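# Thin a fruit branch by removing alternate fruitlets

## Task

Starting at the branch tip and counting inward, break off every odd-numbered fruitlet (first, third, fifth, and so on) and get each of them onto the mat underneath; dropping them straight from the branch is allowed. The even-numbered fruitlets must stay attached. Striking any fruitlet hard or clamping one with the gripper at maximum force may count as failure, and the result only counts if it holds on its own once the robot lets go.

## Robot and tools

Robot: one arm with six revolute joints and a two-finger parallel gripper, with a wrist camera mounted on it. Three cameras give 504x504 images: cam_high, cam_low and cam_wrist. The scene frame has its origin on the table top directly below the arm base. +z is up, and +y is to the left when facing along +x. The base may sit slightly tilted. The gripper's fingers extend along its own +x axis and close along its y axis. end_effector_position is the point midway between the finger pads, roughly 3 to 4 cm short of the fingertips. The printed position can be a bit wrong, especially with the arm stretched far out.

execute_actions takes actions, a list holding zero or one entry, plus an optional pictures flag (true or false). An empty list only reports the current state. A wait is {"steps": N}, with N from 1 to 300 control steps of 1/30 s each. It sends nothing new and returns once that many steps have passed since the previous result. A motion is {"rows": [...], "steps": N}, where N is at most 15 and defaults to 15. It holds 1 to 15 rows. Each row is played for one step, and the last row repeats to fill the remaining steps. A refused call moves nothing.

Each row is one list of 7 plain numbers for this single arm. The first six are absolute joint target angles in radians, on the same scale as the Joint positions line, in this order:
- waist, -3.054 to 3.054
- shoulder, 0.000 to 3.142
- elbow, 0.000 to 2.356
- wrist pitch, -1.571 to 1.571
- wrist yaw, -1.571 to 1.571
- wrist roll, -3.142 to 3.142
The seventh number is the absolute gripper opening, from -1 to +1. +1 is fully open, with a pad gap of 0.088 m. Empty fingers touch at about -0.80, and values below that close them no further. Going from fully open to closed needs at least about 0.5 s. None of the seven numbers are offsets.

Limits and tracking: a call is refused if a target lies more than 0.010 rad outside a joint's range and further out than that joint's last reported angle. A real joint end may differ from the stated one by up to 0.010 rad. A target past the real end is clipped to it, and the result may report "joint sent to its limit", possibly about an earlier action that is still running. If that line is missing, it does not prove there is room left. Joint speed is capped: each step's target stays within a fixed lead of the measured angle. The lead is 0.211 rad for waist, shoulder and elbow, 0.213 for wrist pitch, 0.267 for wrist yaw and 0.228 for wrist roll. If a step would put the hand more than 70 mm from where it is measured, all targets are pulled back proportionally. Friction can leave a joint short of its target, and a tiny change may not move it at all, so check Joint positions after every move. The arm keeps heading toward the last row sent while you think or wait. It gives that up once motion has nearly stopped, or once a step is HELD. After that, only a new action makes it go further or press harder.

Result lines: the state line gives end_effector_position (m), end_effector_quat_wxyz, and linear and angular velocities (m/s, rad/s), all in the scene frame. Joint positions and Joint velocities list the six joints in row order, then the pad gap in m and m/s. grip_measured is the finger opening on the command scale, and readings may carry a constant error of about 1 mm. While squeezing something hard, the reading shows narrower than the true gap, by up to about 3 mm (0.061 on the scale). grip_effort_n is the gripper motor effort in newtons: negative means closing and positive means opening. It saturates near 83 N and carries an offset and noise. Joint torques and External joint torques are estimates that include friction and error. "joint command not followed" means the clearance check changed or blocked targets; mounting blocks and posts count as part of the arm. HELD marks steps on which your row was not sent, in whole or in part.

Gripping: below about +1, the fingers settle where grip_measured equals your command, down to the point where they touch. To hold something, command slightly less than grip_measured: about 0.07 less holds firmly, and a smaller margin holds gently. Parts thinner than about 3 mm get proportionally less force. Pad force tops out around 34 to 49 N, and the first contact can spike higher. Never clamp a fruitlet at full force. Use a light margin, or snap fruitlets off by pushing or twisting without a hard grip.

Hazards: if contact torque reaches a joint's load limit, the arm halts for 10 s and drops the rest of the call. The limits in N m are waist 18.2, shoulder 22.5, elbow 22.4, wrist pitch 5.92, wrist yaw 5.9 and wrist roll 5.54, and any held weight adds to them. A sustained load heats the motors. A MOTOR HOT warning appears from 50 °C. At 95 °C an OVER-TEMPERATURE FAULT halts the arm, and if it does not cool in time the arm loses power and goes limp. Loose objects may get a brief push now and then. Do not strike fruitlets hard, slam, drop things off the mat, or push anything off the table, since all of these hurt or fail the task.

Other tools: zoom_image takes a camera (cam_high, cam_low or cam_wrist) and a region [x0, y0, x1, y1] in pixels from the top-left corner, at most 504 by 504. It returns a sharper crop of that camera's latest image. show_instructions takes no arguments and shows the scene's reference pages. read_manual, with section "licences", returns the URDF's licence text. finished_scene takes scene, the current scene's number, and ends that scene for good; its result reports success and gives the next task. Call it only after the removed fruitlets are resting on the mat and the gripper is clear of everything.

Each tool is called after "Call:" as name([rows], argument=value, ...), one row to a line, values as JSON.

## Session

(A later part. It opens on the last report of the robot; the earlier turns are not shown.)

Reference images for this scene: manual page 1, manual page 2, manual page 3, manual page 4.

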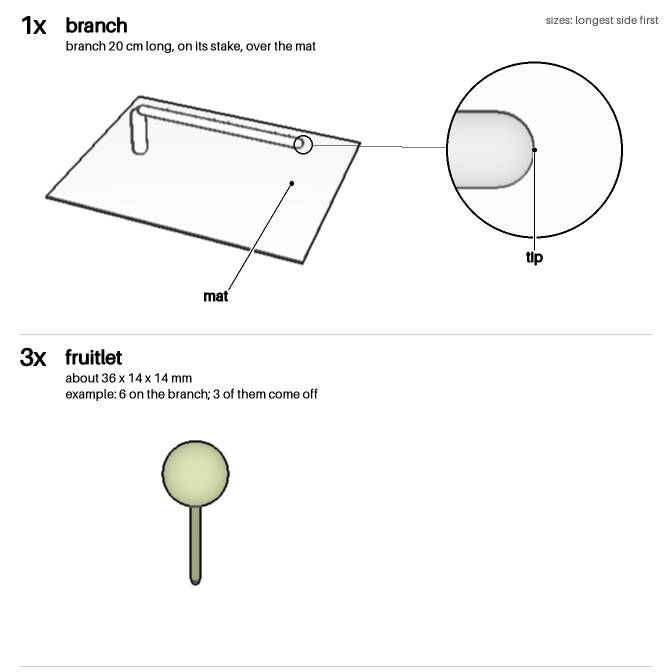

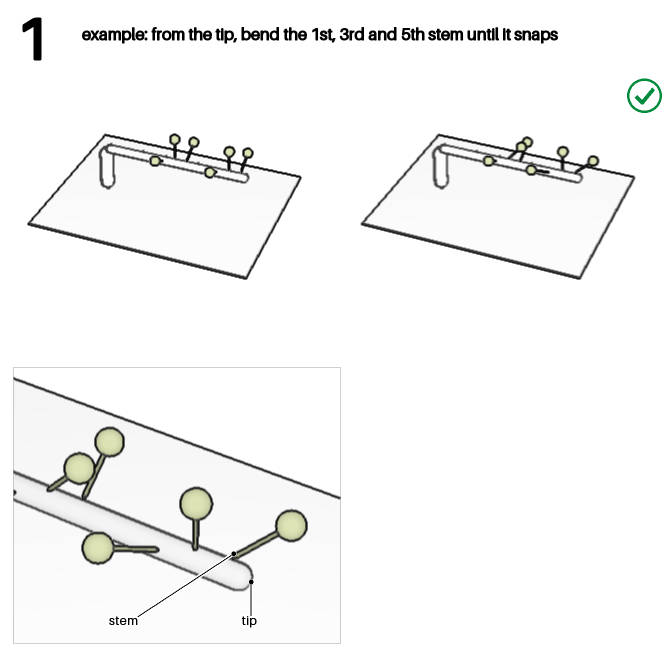

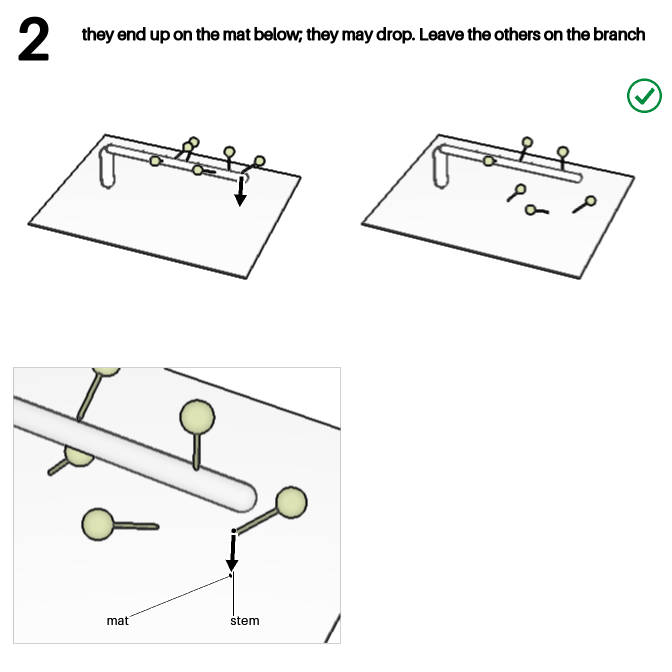

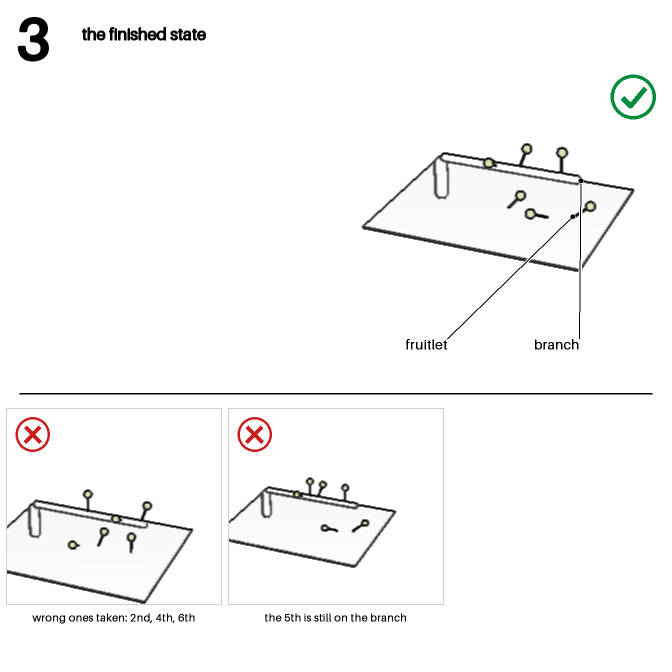

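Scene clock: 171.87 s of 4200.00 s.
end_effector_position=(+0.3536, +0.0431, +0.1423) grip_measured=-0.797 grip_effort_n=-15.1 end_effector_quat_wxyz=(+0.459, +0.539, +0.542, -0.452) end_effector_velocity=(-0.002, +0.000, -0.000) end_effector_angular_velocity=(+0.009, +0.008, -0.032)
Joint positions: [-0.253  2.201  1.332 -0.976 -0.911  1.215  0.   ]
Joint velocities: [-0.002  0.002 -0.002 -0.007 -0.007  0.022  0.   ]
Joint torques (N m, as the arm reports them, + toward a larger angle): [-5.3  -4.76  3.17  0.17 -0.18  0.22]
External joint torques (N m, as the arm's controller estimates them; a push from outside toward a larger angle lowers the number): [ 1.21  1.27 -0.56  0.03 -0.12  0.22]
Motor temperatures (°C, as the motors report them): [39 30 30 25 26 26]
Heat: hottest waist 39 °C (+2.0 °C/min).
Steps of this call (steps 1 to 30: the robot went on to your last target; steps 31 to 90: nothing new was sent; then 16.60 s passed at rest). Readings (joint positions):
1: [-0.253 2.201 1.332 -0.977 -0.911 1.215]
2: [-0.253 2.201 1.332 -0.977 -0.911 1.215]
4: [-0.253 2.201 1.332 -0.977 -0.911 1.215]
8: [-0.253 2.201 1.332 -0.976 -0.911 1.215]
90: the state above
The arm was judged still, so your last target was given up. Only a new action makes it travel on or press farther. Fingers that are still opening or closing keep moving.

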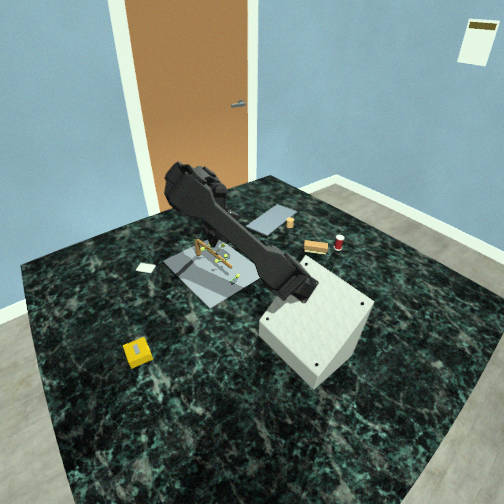

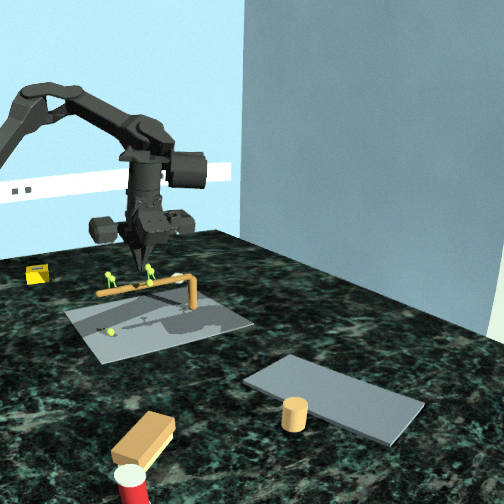

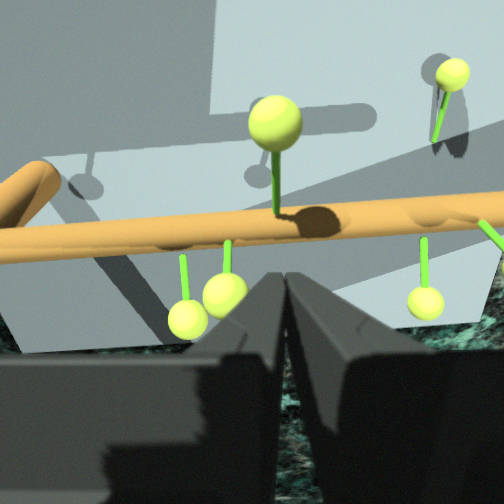

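Call:
execute_actions([
  {"rows":[[-0.2525,2.205,1.342,-0.977,-0.911,1.216,-0.8],[-0.252,2.208,1.347,-0.979,-0.911,1.216,-0.8],[-0.252,2.211,1.352,-0.981,-0.911,1.216,-0.8],[-0.2517,2.214,1.357,-0.983,-0.911,1.217,-0.8],[-0.2515,2.217,1.362,-0.985,-0.911,1.217,-0.8],[-0.2512,2.220,1.367,-0.987,-0.911,1.217,-0.8],[-0.251,2.223,1.372,-0.989,-0.911,1.218,-0.8],[-0.2507,2.226,1.377,-0.991,-0.911,1.218,-0.8],[-0.2505,2.229,1.382,-0.993,-0.911,1.219,-0.8],[-0.2502,2.232,1.387,-0.995,-0.911,1.219,-0.8],[-0.25,2.236,1.392,-0.997,-0.911,1.219,-0.8],[-0.2497,2.240,1.397,-0.998,-0.911,1.22,-0.8],[-0.2495,2.244,1.402,-1.0,-0.911,1.22,-0.8],[-0.249,2.248,1.407,-1.002,-0.911,1.22,-0.8],[-0.249,2.251,1.411,-1.004,-0.911,1.221,-0.8]],"steps":15},
])

Call:
execute_actions([
  {"steps":8},
])

Scene clock: 211.50 s of 4200.00 s.
end_effector_position=(+0.3655, +0.0426, +0.1452) grip_measured=-0.797 grip_effort_n=-15.1 end_effector_quat_wxyz=(+0.464, +0.538, +0.542, -0.449) end_effector_velocity=(+0.021, -0.006, -0.004) end_effector_angular_velocity=(+0.028, +0.019, -0.017)
Joint positions: [-0.253  2.229  1.392 -0.997 -0.911  1.215  0.   ]
Joint velocities: [ 0.002  0.105  0.134 -0.066 -0.022 -0.007  0.   ]
Joint torques (N m, as the arm reports them, + toward a larger angle): [-5.36 -4.77  4.79 -0.14 -0.07  0.15]
External joint torques (N m, as the arm's controller estimates them; a push from outside toward a larger angle lowers the number): [ 1.32  1.58  0.99 -0.27  0.    0.14]
Motor temperatures (°C, as the motors report them): [39 30 30 25 26 26]
Heat: hottest waist 39 °C (+1.0 °C/min).
Steps of this call (steps 1 to 90: nothing new was sent; then 36.13 s passed at rest; steps 91 to 105: all 15 steps of this action). Readings (joint positions):
91: [-0.253 2.201 1.332 -0.976 -0.911 1.215]
92: [-0.253 2.201 1.333 -0.976 -0.911 1.215]
94: [-0.253 2.202 1.337 -0.977 -0.911 1.215]
98: [-0.253 2.207 1.357 -0.984 -0.911 1.215]
105: the state above

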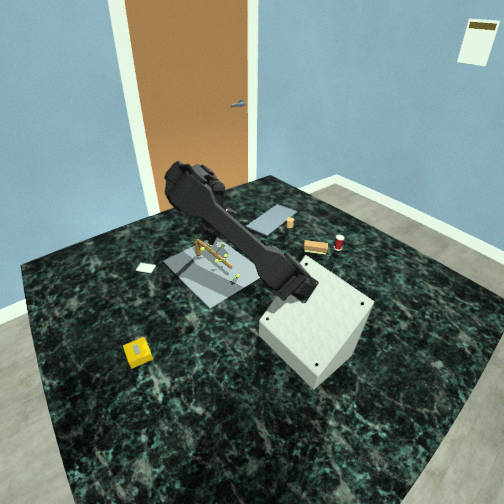

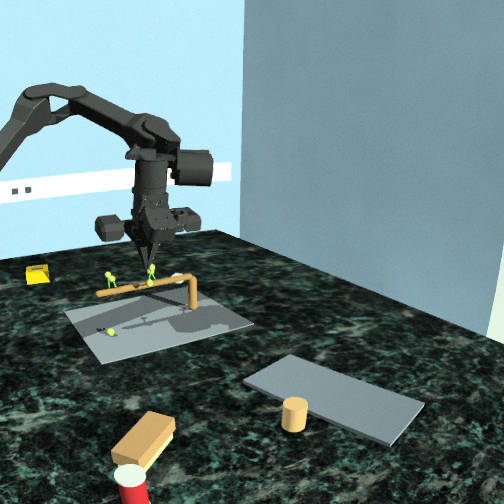

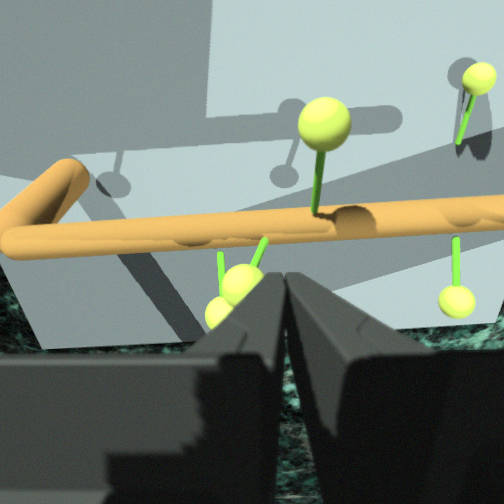

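Scene clock: 211.77 s of 4200.00 s.
end_effector_position=(+0.3673, +0.0419, +0.1447) grip_measured=-0.797 grip_effort_n=-15.1 end_effector_quat_wxyz=(+0.463, +0.537, +0.543, -0.450) end_effector_velocity=(-0.002, +0.001, -0.000) end_effector_angular_velocity=(-0.003, +0.015, -0.002)
Joint positions: [-0.252  2.238  1.403 -1.002 -0.911  1.215  0.   ]
Joint velocities: [ 0.002  0.002  0.007 -0.022  0.007 -0.007  0.   ]
Joint torques (N m, as the arm reports them, + toward a larger angle): [-5.48 -4.72  4.86 -0.12 -0.07  0.18]
External joint torques (N m, as the arm's controller estimates them; a push from outside toward a larger angle lowers the number): [ 1.21  1.58  1.08 -0.26 -0.01  0.18]
Motor temperatures (°C, as the motors report them): [39 30 30 25 26 26]
Heat: hottest waist 39 °C (+1.0 °C/min).
Steps of this call (steps 1 to 8: the robot went on to your last target). Readings (joint positions):
1: [-0.253 2.232 1.396 -0.998 -0.911 1.215]
2: [-0.252 2.235 1.398 -0.999 -0.911 1.215]
4: [-0.252 2.237 1.401 -1.001 -0.911 1.215]
8: the state above

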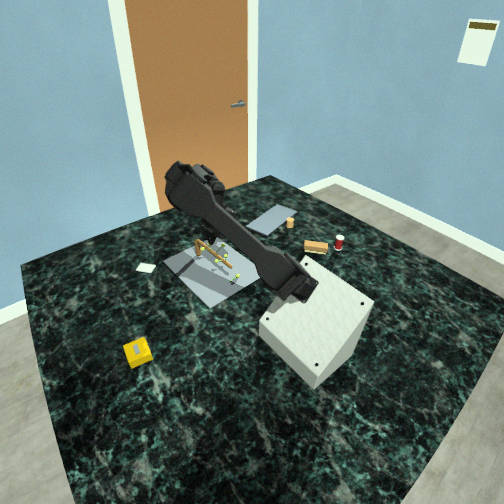

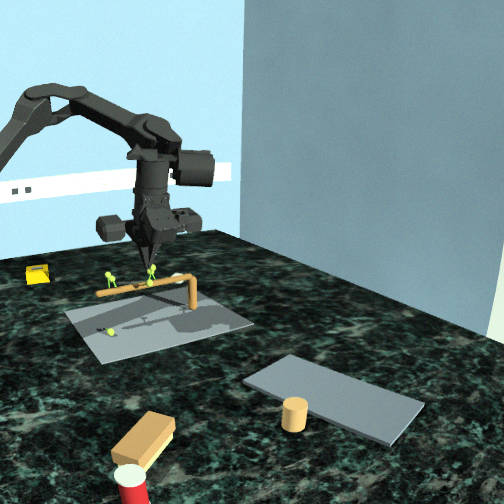

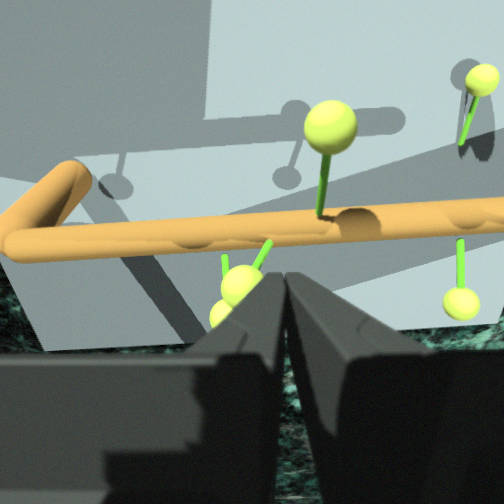

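Call:
zoom_image(camera="cam_low", region=[90, 230, 210, 320])

Call:
zoom_image(camera="cam_wrist", region=[160, 200, 340, 350])

Region (90, 230, 210, 320) of cam_low's 504x504 image, scaled by 4.200, with more detail than that image has; it fills the top 378 rows of this view, and the rest is white.

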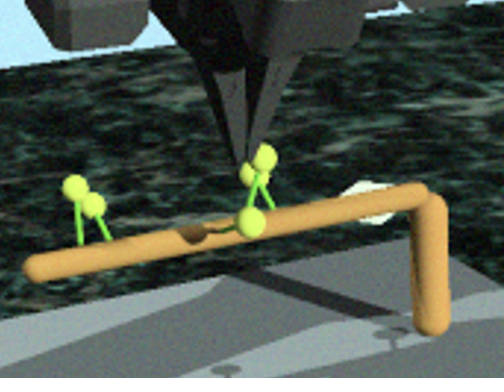

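Region (160, 200, 340, 350) of cam_wrist's 504x504 image, scaled by 2.800, with more detail than that image has.

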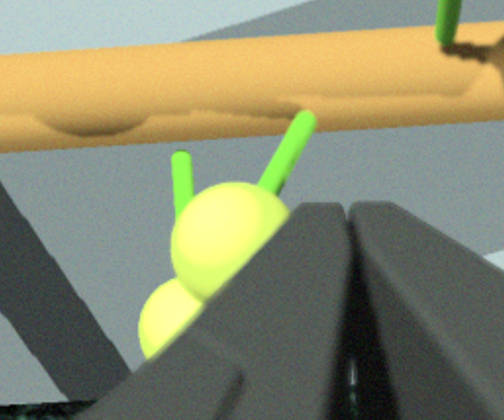

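Call:
execute_actions([
  {"rows":[[-0.248,2.252,1.414,-1.0,-0.912,1.22,-0.8],[-0.2465,2.2555,1.418,-0.998,-0.913,1.223,-0.8],[-0.245,2.259,1.422,-0.996,-0.913,1.225,-0.8],[-0.2435,2.2625,1.426,-0.994,-0.914,1.228,-0.8],[-0.242,2.266,1.430,-0.992,-0.915,1.230,-0.8],[-0.2405,2.2695,1.434,-0.990,-0.915,1.233,-0.8],[-0.239,2.273,1.438,-0.988,-0.916,1.236,-0.8],[-0.2375,2.2765,1.442,-0.987,-0.917,1.238,-0.8],[-0.236,2.280,1.446,-0.985,-0.917,1.241,-0.8],[-0.2345,2.284,1.450,-0.983,-0.918,1.244,-0.8],[-0.233,2.288,1.454,-0.981,-0.919,1.246,-0.8],[-0.2315,2.292,1.458,-0.979,-0.919,1.249,-0.8],[-0.230,2.296,1.462,-0.978,-0.920,1.251,-0.8],[-0.2285,2.299,1.466,-0.976,-0.920,1.254,-0.8],[-0.227,2.302,1.470,-0.975,-0.921,1.256,-0.8]],"steps":15},
], pictures=false)

Call:
execute_actions([
  {"steps":8},
])

Call:
zoom_image(camera="cam_low", region=[90, 230, 210, 320])

Scene clock: 239.80 s of 4200.00 s.
end_effector_position=(+0.3803, +0.0409, +0.1371) grip_measured=-0.797 grip_effort_n=-15.1 end_effector_quat_wxyz=(+0.465, +0.537, +0.543, -0.448) end_effector_velocity=(+0.025, +0.002, -0.021) end_effector_angular_velocity=(+0.031, +0.016, -0.029)
Joint positions: [-0.234  2.28   1.453 -0.981 -0.916  1.243  0.   ]
Joint velocities: [ 0.046  0.105  0.11   0.022 -0.037  0.081  0.   ]
Joint torques (N m, as the arm reports them, + toward a larger angle): [-5.63 -5.03  4.78  0.18 -0.18  0.23]
External joint torques (N m, as the arm's controller estimates them; a push from outside toward a larger angle lowers the number): [ 1.33  1.64  0.99  0.05 -0.12  0.23]
Motor temperatures (°C, as the motors report them): [40 30 30 25 26 26]
Heat: hottest waist 40 °C (+1.0 °C/min).
Steps of this call (steps 1 to 30: the robot went on to your last target; steps 31 to 90: nothing new was sent; then 24.53 s passed at rest; steps 91 to 105: all 15 steps of this action). Readings (joint positions):
91: [-0.252 2.239 1.404 -1.002 -0.911 1.215]
92: [-0.252 2.240 1.405 -1.002 -0.911 1.215]
94: [-0.250 2.243 1.411 -1.001 -0.911 1.217]
98: [-0.245 2.255 1.425 -0.994 -0.912 1.226]
105: the state above

Scene clock: 240.07 s of 4200.00 s.
end_effector_position=(+0.3828, +0.0409, +0.1354) grip_measured=-0.797 grip_effort_n=-15.1 end_effector_quat_wxyz=(+0.465, +0.537, +0.543, -0.448) end_effector_velocity=(+0.001, +0.001, +0.001) end_effector_angular_velocity=(+0.007, -0.006, +0.018)
Joint positions: [-0.229  2.289  1.462 -0.977 -0.917  1.249  0.   ]
Joint velocities: [-0.002  0.002  0.007 -0.007 -0.007 -0.022  0.   ]
Joint torques (N m, as the arm reports them, + toward a larger angle): [-5.67 -5.02  4.73  0.17 -0.18  0.22]
External joint torques (N m, as the arm's controller estimates them; a push from outside toward a larger angle lowers the number): [ 1.35  1.57  0.98  0.02 -0.13  0.22]
Motor temperatures (°C, as the motors report them): [40 30 30 25 26 26]
Heat: hottest waist 40 °C (+1.0 °C/min).
Steps of this call (steps 1 to 8: the robot went on to your last target). Readings (joint positions):
1: [-0.232 2.283 1.456 -0.980 -0.916 1.245]
2: [-0.231 2.286 1.458 -0.979 -0.917 1.246]
4: [-0.230 2.288 1.460 -0.978 -0.917 1.248]
8: the state above

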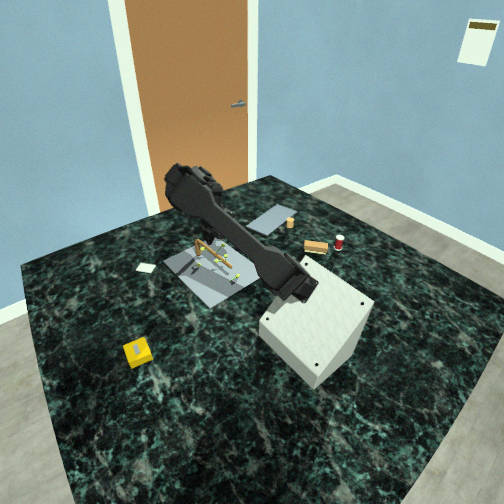

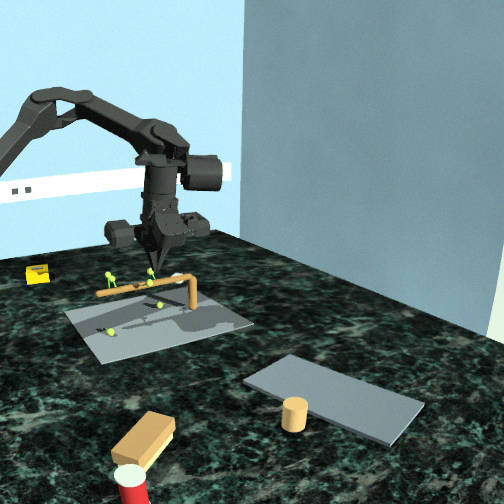

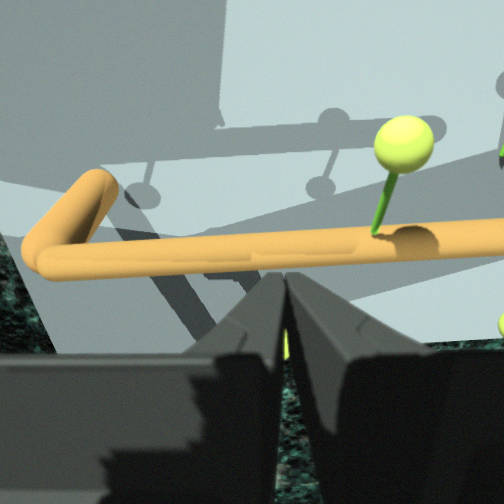

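Region (90, 230, 210, 320) of cam_low's 504x504 image, scaled by 4.200, with more detail than that image has; it fills the top 378 rows of this view, and the rest is white.

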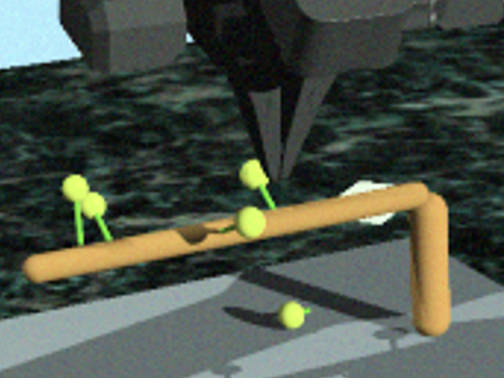

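Call:
execute_actions([
  {"rows":[[-0.236,2.287,1.472,-0.995,-0.915,1.238,-0.8],[-0.244,2.285,1.483,-1.018,-0.912,1.225,-0.8],[-0.253,2.283,1.495,-1.042,-0.909,1.212,-0.8],[-0.262,2.281,1.507,-1.066,-0.906,1.198,-0.8],[-0.271,2.279,1.519,-1.09,-0.903,1.185,-0.8],[-0.280,2.277,1.531,-1.114,-0.901,1.171,-0.8],[-0.289,2.275,1.543,-1.138,-0.898,1.158,-0.8],[-0.298,2.273,1.555,-1.162,-0.895,1.144,-0.8],[-0.306,2.271,1.567,-1.186,-0.892,1.131,-0.8],[-0.312,2.268,1.575,-1.207,-0.89,1.121,-0.8],[-0.305,2.245,1.56,-1.2,-0.87,1.135,-0.8],[-0.295,2.215,1.535,-1.187,-0.85,1.155,-0.8],[-0.283,2.185,1.51,-1.173,-0.825,1.18,-0.8],[-0.271,2.155,1.485,-1.16,-0.80,1.203,-0.8],[-0.259,2.125,1.46,-1.146,-0.777,1.226,-0.8]],"steps":15},
], pictures=false)

Call:
execute_actions([
  {"rows":[[-0.247,2.095,1.435,-1.132,-0.753,1.249,-0.8],[-0.235,2.065,1.41,-1.119,-0.73,1.272,-0.8],[-0.223,2.035,1.385,-1.105,-0.706,1.295,-0.8],[-0.211,2.005,1.36,-1.091,-0.683,1.318,-0.8],[-0.199,1.975,1.335,-1.078,-0.66,1.341,-0.8],[-0.187,1.945,1.31,-1.064,-0.636,1.364,-0.8],[-0.175,1.915,1.285,-1.05,-0.613,1.387,-0.8],[-0.163,1.885,1.26,-1.037,-0.59,1.41,-0.8],[-0.151,1.858,1.236,-1.025,-0.57,1.43,-0.8],[-0.14,1.835,1.212,-1.013,-0.55,1.448,-0.8],[-0.13,1.815,1.192,-1.002,-0.533,1.463,-0.8],[-0.122,1.80,1.175,-0.993,-0.52,1.476,-0.8],[-0.116,1.79,1.163,-0.987,-0.511,1.485,-0.8],[-0.112,1.784,1.155,-0.983,-0.505,1.491,-0.8],[-0.110,1.780,1.150,-0.980,-0.502,1.495,-0.8]],"steps":15},
], pictures=false)

Call:
execute_actions([
  {"steps":10},
])

Scene clock: 265.73 s of 4200.00 s.
end_effector_position=(+0.3715, +0.0433, +0.1811) grip_measured=-0.797 grip_effort_n=-15.1 end_effector_quat_wxyz=(+0.478, +0.519, +0.527, -0.474) end_effector_velocity=(-0.104, +0.119, +0.040) end_effector_angular_velocity=(-0.632, +0.126, +0.028)
Joint positions: [-0.293  2.207  1.511 -1.163 -0.828  1.18   0.   ]
Joint velocities: [ 0.247 -0.808 -0.52   0.139  0.564  0.462  0.   ]
Joint torques (N m, as the arm reports them, + toward a larger angle): [-4.56 -7.93  3.46  0.14  0.03  0.2 ]
External joint torques (N m, as the arm's controller estimates them; a push from outside toward a larger angle lowers the number): [ 1.3  -1.32 -0.74  0.05  0.11  0.21]
Motor temperatures (°C, as the motors report them): [41 31 31 25 26 26]
Heat: hottest waist 41 °C (+2.0 °C/min).
Steps of this call (steps 1 to 30: the robot went on to your last target; steps 31 to 90: nothing new was sent; then 22.17 s passed at rest; steps 91 to 105: all 15 steps of this action). Readings (joint positions):
91: [-0.229 2.289 1.463 -0.978 -0.917 1.249]
92: [-0.231 2.289 1.466 -0.988 -0.917 1.248]
94: [-0.237 2.289 1.477 -1.021 -0.916 1.231]
98: [-0.271 2.289 1.518 -1.103 -0.905 1.183]
105: the state above

Scene clock: 266.23 s of 4200.00 s.
end_effector_position=(+0.3120, +0.0842, +0.1774) grip_measured=-0.797 grip_effort_n=-15.1 end_effector_quat_wxyz=(+0.556, +0.434, +0.442, -0.554) end_effector_velocity=(-0.074, +0.013, -0.023) end_effector_angular_velocity=(-0.284, -0.027, -0.048)
Joint positions: [-0.124  1.814  1.19  -1.001 -0.532  1.463  0.   ]
Joint velocities: [ 0.178 -0.344 -0.374  0.183  0.271  0.286  0.   ]
Joint torques (N m, as the arm reports them, + toward a larger angle): [-4.63 -5.36  3.31  0.35  0.38  0.22]
External joint torques (N m, as the arm's controller estimates them; a push from outside toward a larger angle lowers the number): [ 1.04 -0.91 -0.52  0.03  0.12  0.21]
Motor temperatures (°C, as the motors report them): [41 31 31 25 26 26]
Heat: hottest waist 41 °C (+2.0 °C/min).
Steps of this call (steps 1 to 15: all 15 steps of this action). Readings (joint positions):
1: [-0.284 2.179 1.492 -1.156 -0.808 1.198]
2: [-0.272 2.149 1.472 -1.146 -0.787 1.216]
4: [-0.245 2.089 1.429 -1.123 -0.744 1.257]
8: [-0.194 1.970 1.333 -1.073 -0.653 1.346]
15: the state above

Scene clock: 266.57 s of 4200.00 s.
end_effector_position=(+0.3062, +0.0827, +0.1752) grip_measured=-0.797 grip_effort_n=-15.1 end_effector_quat_wxyz=(+0.560, +0.429, +0.432, -0.563) end_effector_velocity=(-0.000, +0.006, +0.001) end_effector_angular_velocity=(+0.006, -0.009, +0.028)
Joint positions: [-0.113  1.791  1.158 -0.983 -0.506  1.487  0.   ]
Joint velocities: [ 0.007 -0.022 -0.007  0.007 -0.007 -0.007  0.   ]
Joint torques (N m, as the arm reports them, + toward a larger angle): [-4.23 -5.86  3.33  0.24  0.36  0.23]
External joint torques (N m, as the arm's controller estimates them; a push from outside toward a larger angle lowers the number): [ 1.01 -1.07 -0.64 -0.01  0.13  0.22]
Motor temperatures (°C, as the motors report them): [41 31 31 25 26 26]
Heat: hottest waist 41 °C (+2.0 °C/min).
Steps of this call (steps 1 to 10: the robot went on to your last target). Readings (joint positions):
1: [-0.119 1.806 1.181 -0.996 -0.525 1.470]
2: [-0.116 1.800 1.174 -0.993 -0.519 1.475]
4: [-0.114 1.796 1.165 -0.988 -0.512 1.482]
8: [-0.113 1.792 1.159 -0.984 -0.507 1.487]
10: the state above

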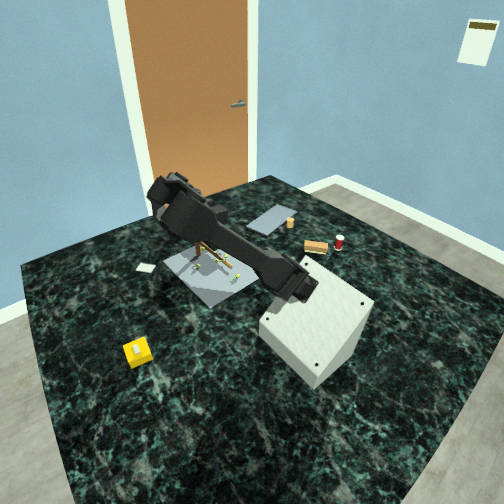

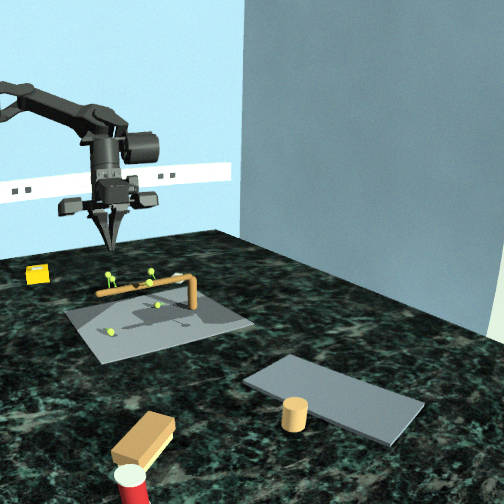

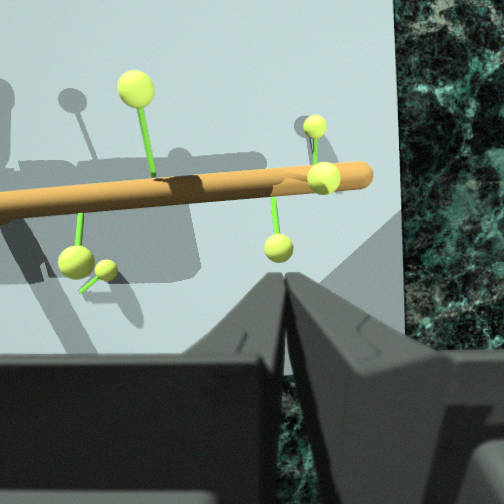

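Call:
execute_actions([
  {"rows":[[-0.107,1.796,1.147,-0.97,-0.506,1.493,-0.8],[-0.102,1.799,1.139,-0.956,-0.506,1.499,-0.8],[-0.097,1.802,1.130,-0.942,-0.506,1.505,-0.8],[-0.092,1.805,1.122,-0.928,-0.506,1.512,-0.8],[-0.087,1.808,1.113,-0.914,-0.506,1.518,-0.8],[-0.082,1.811,1.105,-0.90,-0.506,1.524,-0.8],[-0.077,1.814,1.096,-0.886,-0.506,1.53,-0.8],[-0.072,1.817,1.088,-0.872,-0.506,1.536,-0.8],[-0.067,1.82,1.079,-0.858,-0.506,1.542,-0.8],[-0.062,1.822,1.071,-0.845,-0.506,1.548,-0.8],[-0.059,1.824,1.066,-0.836,-0.506,1.553,-0.8]],"steps":15},
])

Call:
zoom_image(camera="cam_low", region=[70, 230, 190, 320])

Scene clock: 305.77 s of 4200.00 s.
end_effector_position=(+0.3035, +0.0758, +0.1461) grip_measured=-0.797 grip_effort_n=-15.1 end_effector_quat_wxyz=(+0.561, +0.428, +0.432, -0.562) end_effector_velocity=(+0.000, -0.002, -0.016) end_effector_angular_velocity=(+0.021, -0.018, +0.003)
Joint positions: [-0.062  1.814  1.076 -0.848 -0.505  1.543  0.   ]
Joint velocities: [ 0.022  0.012 -0.051  0.095 -0.022  0.037  0.   ]
Joint torques (N m, as the arm reports them, + toward a larger angle): [-4.33 -3.89  3.3   0.28  0.22  0.21]
External joint torques (N m, as the arm's controller estimates them; a push from outside toward a larger angle lowers the number): [ 1.06  1.22 -0.56  0.03 -0.02  0.21]
Motor temperatures (°C, as the motors report them): [39 32 30 25 26 26]
Heat: hottest waist 39 °C (-1.0 °C/min).
Steps of this call (steps 1 to 30: the robot went on to your last target; steps 31 to 90: nothing new was sent; then 35.70 s passed at rest; steps 91 to 105: all 15 steps of this action). Readings (joint positions):
91: [-0.112 1.790 1.157 -0.980 -0.505 1.489]
92: [-0.111 1.790 1.155 -0.974 -0.505 1.489]
94: [-0.106 1.790 1.146 -0.955 -0.505 1.495]
98: [-0.087 1.797 1.117 -0.908 -0.505 1.516]
105: the state above

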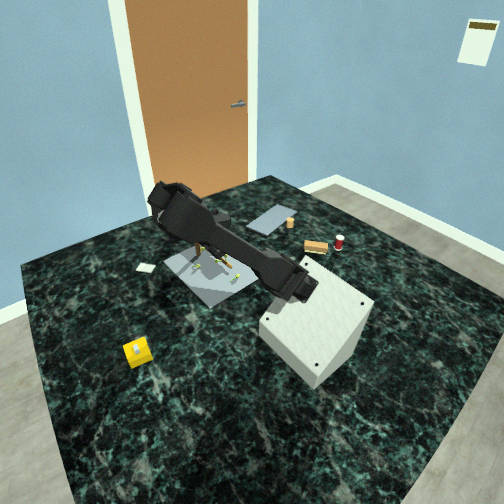

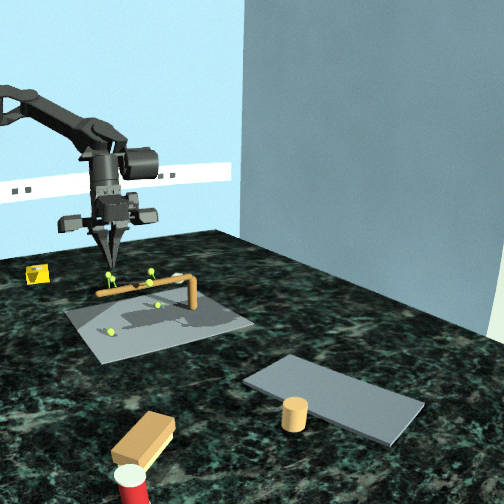

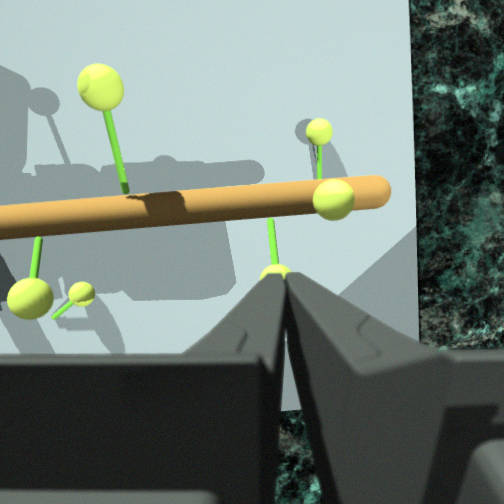

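Region (70, 230, 190, 320) of cam_low's 504x504 image, scaled by 4.200, with more detail than that image has; it fills the top 378 rows of this view, and the rest is white.

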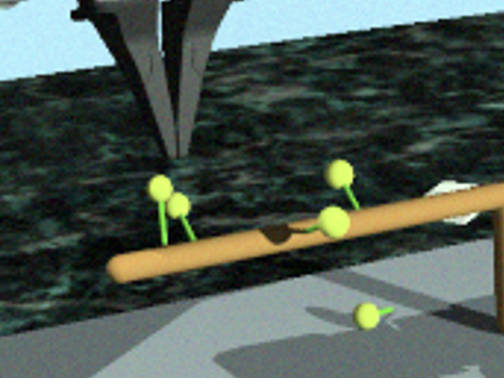

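Call:
execute_actions([
  {"rows":[[-0.056,1.826,1.066,-0.833,-0.506,1.555,-0.8],[-0.053,1.827,1.064,-0.828,-0.506,1.558,-0.8],[-0.050,1.828,1.062,-0.823,-0.506,1.562,-0.8],[-0.047,1.829,1.060,-0.818,-0.506,1.565,-0.8],[-0.044,1.831,1.058,-0.813,-0.506,1.569,-0.8],[-0.041,1.832,1.056,-0.808,-0.506,1.572,-0.8],[-0.038,1.833,1.054,-0.803,-0.506,1.576,-0.8],[-0.035,1.835,1.052,-0.798,-0.506,1.579,-0.8],[-0.032,1.836,1.050,-0.793,-0.506,1.583,-0.8],[-0.029,1.837,1.048,-0.788,-0.506,1.586,-0.8],[-0.026,1.839,1.046,-0.783,-0.506,1.590,-0.8],[-0.023,1.840,1.044,-0.778,-0.506,1.593,-0.8],[-0.020,1.841,1.042,-0.773,-0.506,1.597,-0.8],[-0.017,1.843,1.040,-0.768,-0.506,1.600,-0.8],[-0.014,1.844,1.038,-0.763,-0.506,1.604,-0.8]],"steps":15},
], pictures=false)

Call:
execute_actions([
  {"rows":[[-0.012,1.845,1.037,-0.759,-0.506,1.607,-0.8],[-0.010,1.846,1.035,-0.756,-0.506,1.609,-0.8],[-0.008,1.847,1.034,-0.752,-0.506,1.612,-0.8],[-0.006,1.848,1.032,-0.748,-0.506,1.614,-0.8],[-0.004,1.849,1.031,-0.745,-0.506,1.617,-0.8],[-0.002,1.850,1.029,-0.741,-0.506,1.619,-0.8],[0.0,1.851,1.028,-0.737,-0.506,1.622,-0.8],[0.002,1.852,1.026,-0.734,-0.506,1.624,-0.8],[0.004,1.853,1.025,-0.730,-0.506,1.627,-0.8],[0.006,1.854,1.023,-0.726,-0.506,1.629,-0.8],[0.008,1.855,1.022,-0.723,-0.506,1.632,-0.8],[0.010,1.856,1.020,-0.719,-0.506,1.634,-0.8],[0.012,1.857,1.018,-0.716,-0.506,1.636,-0.8],[0.014,1.857,1.017,-0.714,-0.506,1.638,-0.8],[0.016,1.857,1.016,-0.712,-0.506,1.640,-0.8]],"steps":15},
])

Call:
zoom_image(camera="cam_low", region=[70, 240, 190, 360])

Scene clock: 324.77 s of 4200.00 s.
end_effector_position=(+0.3052, +0.0771, +0.1309) grip_measured=-0.797 grip_effort_n=-15.1 end_effector_quat_wxyz=(+0.563, +0.429, +0.430, -0.560) end_effector_velocity=(-0.002, +0.002, -0.036) end_effector_angular_velocity=(+0.008, +0.012, +0.009)
Joint positions: [-0.025  1.83   1.05  -0.778 -0.505  1.589  0.   ]
Joint velocities: [ 0.085  0.042 -0.061  0.139 -0.007  0.081  0.   ]
Joint torques (N m, as the arm reports them, + toward a larger angle): [-4.22 -3.76  2.96  0.21  0.22  0.22]
External joint torques (N m, as the arm's controller estimates them; a push from outside toward a larger angle lowers the number): [ 1.09  1.22 -0.55  0.02 -0.02  0.22]
Motor temperatures (°C, as the motors report them): [38 31 30 25 26 26]
Heat: hottest waist 38 °C (-3.0 °C/min).
Steps of this call (steps 1 to 15: the robot went on to your last target; steps 16 to 90: nothing new was sent; then 15.50 s passed at rest; steps 91 to 105: all 15 steps of this action). Readings (joint positions):
91: [-0.062 1.814 1.073 -0.838 -0.505 1.547]
92: [-0.061 1.815 1.073 -0.836 -0.505 1.548]
94: [-0.057 1.816 1.071 -0.829 -0.505 1.553]
98: [-0.045 1.820 1.064 -0.812 -0.505 1.565]
105: the state above

Scene clock: 325.27 s of 4200.00 s.
end_effector_position=(+0.3049, +0.0779, +0.1174) grip_measured=-0.797 grip_effort_n=-15.1 end_effector_quat_wxyz=(+0.563, +0.430, +0.430, -0.560) end_effector_velocity=(-0.009, +0.004, -0.022) end_effector_angular_velocity=(+0.008, +0.013, -0.032)
Joint positions: [ 0.008  1.845  1.027 -0.721 -0.505  1.628  0.   ]
Joint velocities: [ 0.056  0.012 -0.046  0.066 -0.007  0.081  0.   ]
Joint torques (N m, as the arm reports them, + toward a larger angle): [-4.26 -3.76  2.83  0.2   0.22  0.22]
External joint torques (N m, as the arm's controller estimates them; a push from outside toward a larger angle lowers the number): [ 1.04  1.36 -0.54  0.01 -0.02  0.22]
Motor temperatures (°C, as the motors report them): [38 31 30 25 26 26]
Heat: hottest waist 38 °C (-3.0 °C/min).
Steps of this call (steps 1 to 15: all 15 steps of this action). Readings (joint positions):
1: [-0.021 1.831 1.049 -0.773 -0.505 1.592]
2: [-0.019 1.832 1.047 -0.769 -0.505 1.595]
4: [-0.014 1.834 1.043 -0.761 -0.505 1.600]
8: [-0.006 1.838 1.038 -0.745 -0.505 1.611]
15: the state above

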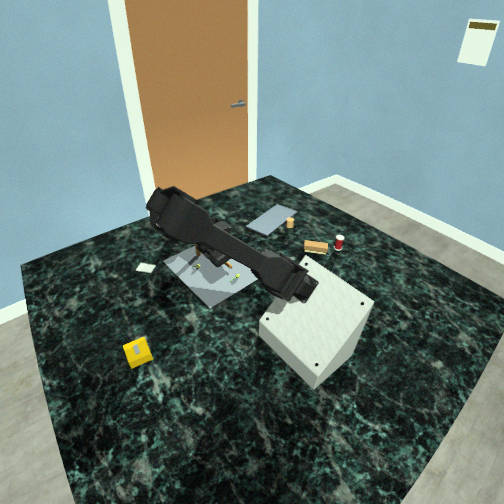

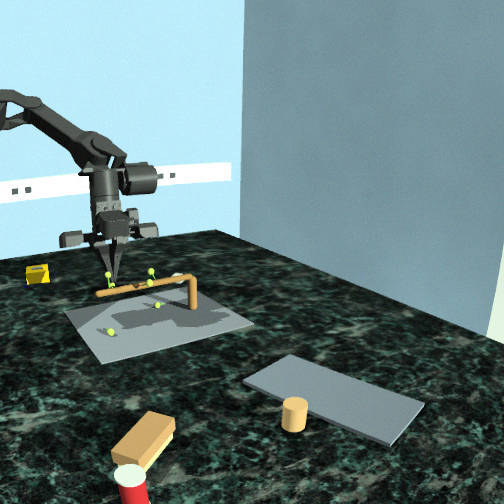

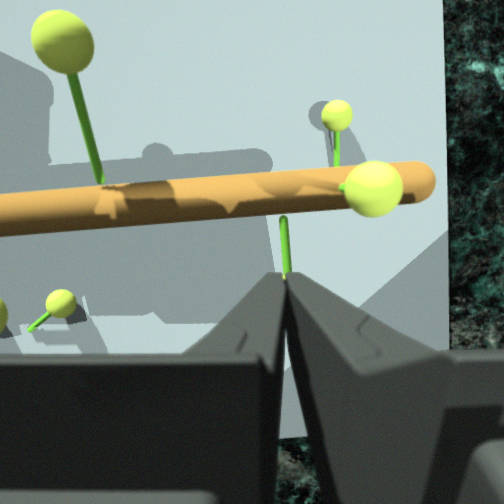

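Region (70, 240, 190, 360) of cam_low's 504x504 image, scaled by 4.200, with more detail than that image has.

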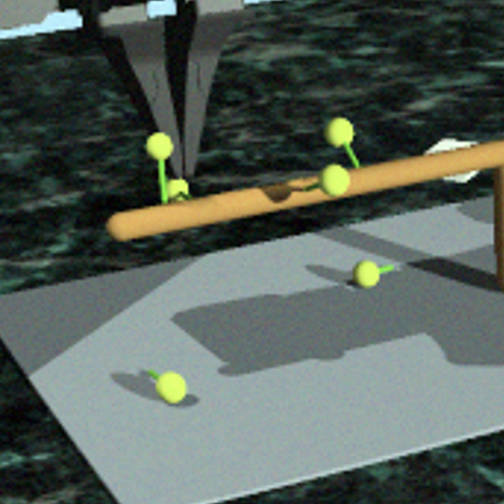

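Call:
execute_actions([
  {"rows":[[0.019,1.858,1.014,-0.707,-0.506,1.644,-0.8],[0.023,1.860,1.012,-0.701,-0.506,1.647,-0.8],[0.026,1.861,1.009,-0.696,-0.506,1.651,-0.8],[0.029,1.863,1.007,-0.690,-0.506,1.655,-0.8],[0.033,1.864,1.005,-0.685,-0.506,1.659,-0.8],[0.036,1.866,1.003,-0.679,-0.506,1.662,-0.8],[0.039,1.867,1.001,-0.674,-0.506,1.666,-0.8],[0.043,1.869,0.998,-0.668,-0.506,1.670,-0.8],[0.046,1.870,0.996,-0.663,-0.506,1.674,-0.8],[0.049,1.872,0.994,-0.657,-0.506,1.677,-0.8],[0.053,1.873,0.992,-0.652,-0.506,1.681,-0.8],[0.056,1.875,0.990,-0.646,-0.506,1.685,-0.8],[0.059,1.876,0.987,-0.641,-0.506,1.689,-0.8],[0.063,1.878,0.985,-0.635,-0.506,1.692,-0.8],[0.066,1.879,0.983,-0.630,-0.506,1.696,-0.8]],"steps":15},
])

Call:
zoom_image(camera="cam_low", region=[70, 240, 190, 360])

Scene clock: 335.90 s of 4200.00 s.
end_effector_position=(+0.3028, +0.0800, +0.0988) grip_measured=-0.797 grip_effort_n=-15.1 end_effector_quat_wxyz=(+0.562, +0.430, +0.431, -0.560) end_effector_velocity=(-0.007, +0.003, -0.035) end_effector_angular_velocity=(-0.003, +0.012, +0.016)
Joint positions: [ 0.055  1.864  0.995 -0.647 -0.505  1.68   0.   ]
Joint velocities: [ 0.09   0.032 -0.066  0.139  0.007  0.081  0.   ]
Joint torques (N m, as the arm reports them, + toward a larger angle): [-4.2  -3.87  2.58  0.19  0.22  0.23]
External joint torques (N m, as the arm's controller estimates them; a push from outside toward a larger angle lowers the number): [ 1.1   1.37 -0.53  0.04 -0.02  0.23]
Motor temperatures (°C, as the motors report them): [38 30 30 25 26 26]
Heat: hottest waist 38 °C (-2.0 °C/min).
Steps of this call (steps 1 to 15: the robot went on to your last target; steps 16 to 90: nothing new was sent; then 7.13 s passed at rest; steps 91 to 105: all 15 steps of this action). Readings (joint positions):
91: [0.013 1.846 1.023 -0.713 -0.505 1.634]
92: [0.014 1.846 1.022 -0.711 -0.505 1.636]
94: [0.018 1.848 1.019 -0.703 -0.505 1.641]
98: [0.031 1.854 1.011 -0.684 -0.505 1.655]
105: the state above

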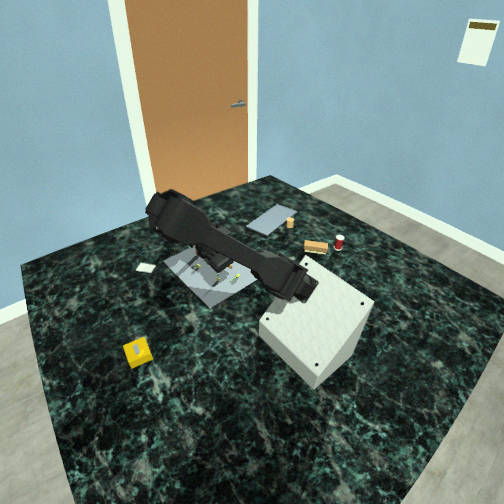

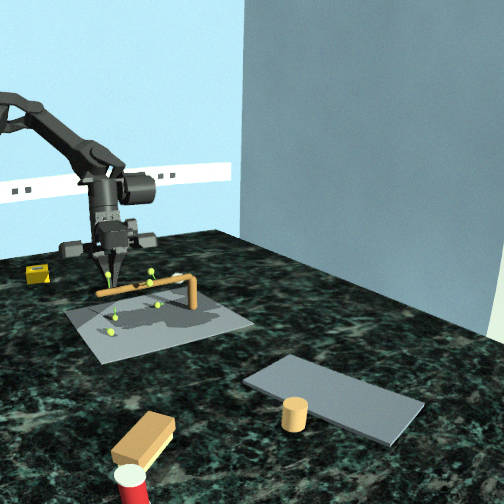

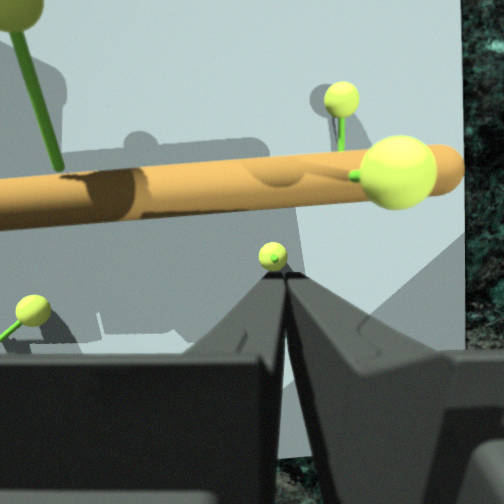

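Region (70, 240, 190, 360) of cam_low's 504x504 image, scaled by 4.200, with more detail than that image has.

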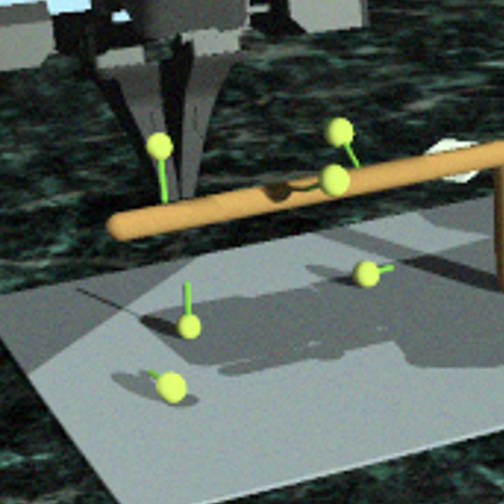

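Snapped. Lifting clear.

Call:
execute_actions([
  {"rows":[[0.05,1.862,1.0,-0.655,-0.506,1.678,-0.8],[0.04,1.858,1.007,-0.672,-0.506,1.666,-0.8],[0.025,1.852,1.017,-0.695,-0.506,1.65,-0.8],[0.01,1.846,1.027,-0.72,-0.506,1.633,-0.8],[-0.005,1.84,1.037,-0.745,-0.506,1.616,-0.8],[-0.02,1.833,1.047,-0.77,-0.506,1.599,-0.8],[-0.035,1.827,1.057,-0.795,-0.506,1.582,-0.8],[-0.05,1.82,1.067,-0.82,-0.506,1.565,-0.8],[-0.065,1.814,1.077,-0.845,-0.506,1.548,-0.8],[-0.08,1.808,1.087,-0.87,-0.506,1.531,-0.8],[-0.095,1.801,1.097,-0.895,-0.506,1.514,-0.8],[-0.108,1.795,1.106,-0.915,-0.506,1.5,-0.8],[-0.118,1.791,1.113,-0.93,-0.506,1.488,-0.8],[-0.124,1.788,1.118,-0.94,-0.506,1.48,-0.8]],"steps":15},
], pictures=false)

Call:
execute_actions([
  {"steps":10},
])

Call:
zoom_image(camera="cam_low", region=[50, 220, 270, 380])

Scene clock: 344.23 s of 4200.00 s.
end_effector_position=(+0.3027, +0.0721, +0.1611) grip_measured=-0.797 grip_effort_n=-14.7 end_effector_quat_wxyz=(+0.557, +0.433, +0.427, -0.565) end_effector_velocity=(+0.011, +0.001, +0.112) end_effector_angular_velocity=(+0.024, -0.100, +0.073)
Joint positions: [-0.106  1.804  1.099 -0.905 -0.505  1.51   0.   ]
Joint velocities: [-0.266 -0.139  0.173 -0.33  -0.022 -0.286  0.   ]
Joint torques (N m, as the arm reports them, + toward a larger angle): [-4.09 -5.33  4.47 -0.09  0.22 -0.26]
External joint torques (N m, as the arm's controller estimates them; a push from outside toward a larger angle lowers the number): [ 0.65 -1.09  0.94 -0.27  0.01 -0.25]
Motor temperatures (°C, as the motors report them): [38 30 30 25 26 26]
Heat: hottest waist 38 °C (-2.0 °C/min).
Steps of this call (steps 1 to 30: the robot went on to your last target; steps 31 to 90: nothing new was sent; then 4.83 s passed at rest; steps 91 to 105: all 15 steps of this action). Readings (joint positions):
91: [0.063 1.868 0.990 -0.634 -0.505 1.690]
92: [0.060 1.868 0.992 -0.643 -0.505 1.688]
94: [0.046 1.867 1.000 -0.675 -0.505 1.670]
98: [-0.010 1.851 1.033 -0.759 -0.505 1.611]
105: the state above

Scene clock: 344.57 s of 4200.00 s.
end_effector_position=(+0.3012, +0.0724, +0.1676) grip_measured=-0.797 grip_effort_n=-15.1 end_effector_quat_wxyz=(+0.557, +0.431, +0.429, -0.565) end_effector_velocity=(-0.003, -0.000, +0.003) end_effector_angular_velocity=(+0.009, +0.009, +0.001)
Joint positions: [-0.121  1.797  1.11  -0.936 -0.505  1.487  0.   ]
Joint velocities: [-0.012 -0.002  0.002 -0.022 -0.007 -0.022  0.   ]
Joint torques (N m, as the arm reports them, + toward a larger angle): [-4.58 -5.65  4.84 -0.07  0.22 -0.26]
External joint torques (N m, as the arm's controller estimates them; a push from outside toward a larger angle lowers the number): [ 0.7  -0.98  0.97 -0.31 -0.03 -0.27]
Motor temperatures (°C, as the motors report them): [38 30 30 25 26 26]
Heat: hottest waist 38 °C (-2.0 °C/min).
Steps of this call (steps 1 to 10: the robot went on to your last target). Readings (joint positions):
1: [-0.113 1.800 1.104 -0.914 -0.505 1.503]
2: [-0.118 1.798 1.107 -0.920 -0.505 1.499]
4: [-0.121 1.797 1.110 -0.928 -0.505 1.492]
8: [-0.121 1.797 1.110 -0.935 -0.505 1.488]
10: the state above

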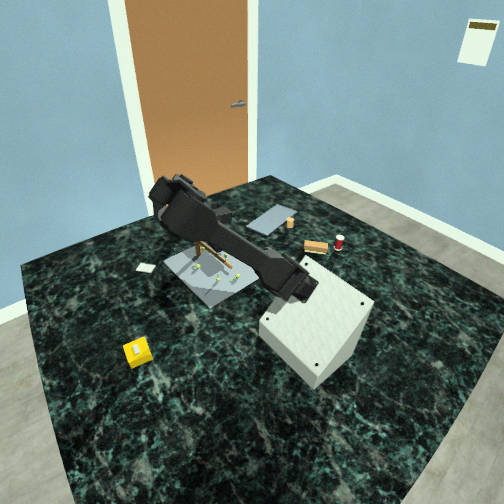

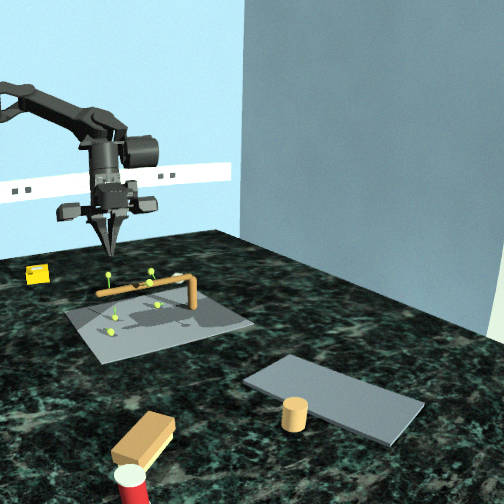

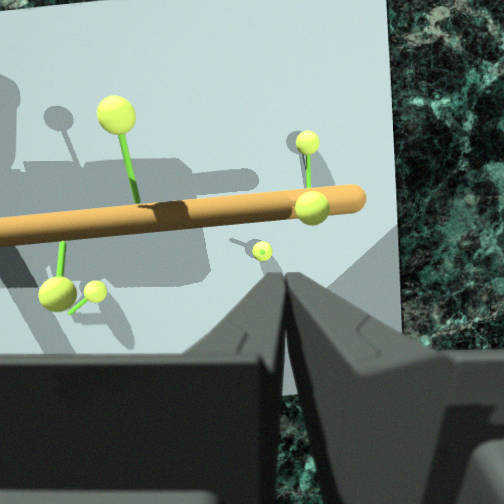

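Region (50, 220, 270, 380) of cam_low's 504x504 image, scaled by 2.291, with more detail than that image has; it fills the top 367 rows of this view, and the rest is white.

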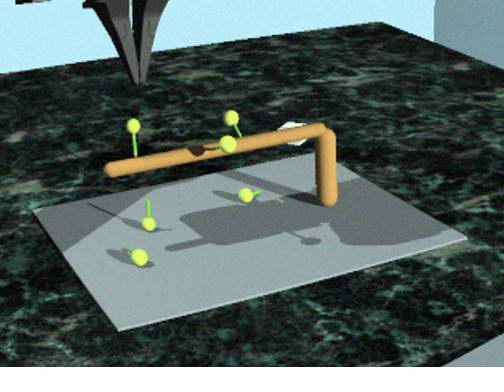

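Call:
finished_scene(scene=2)

The scene is finished: the task was done.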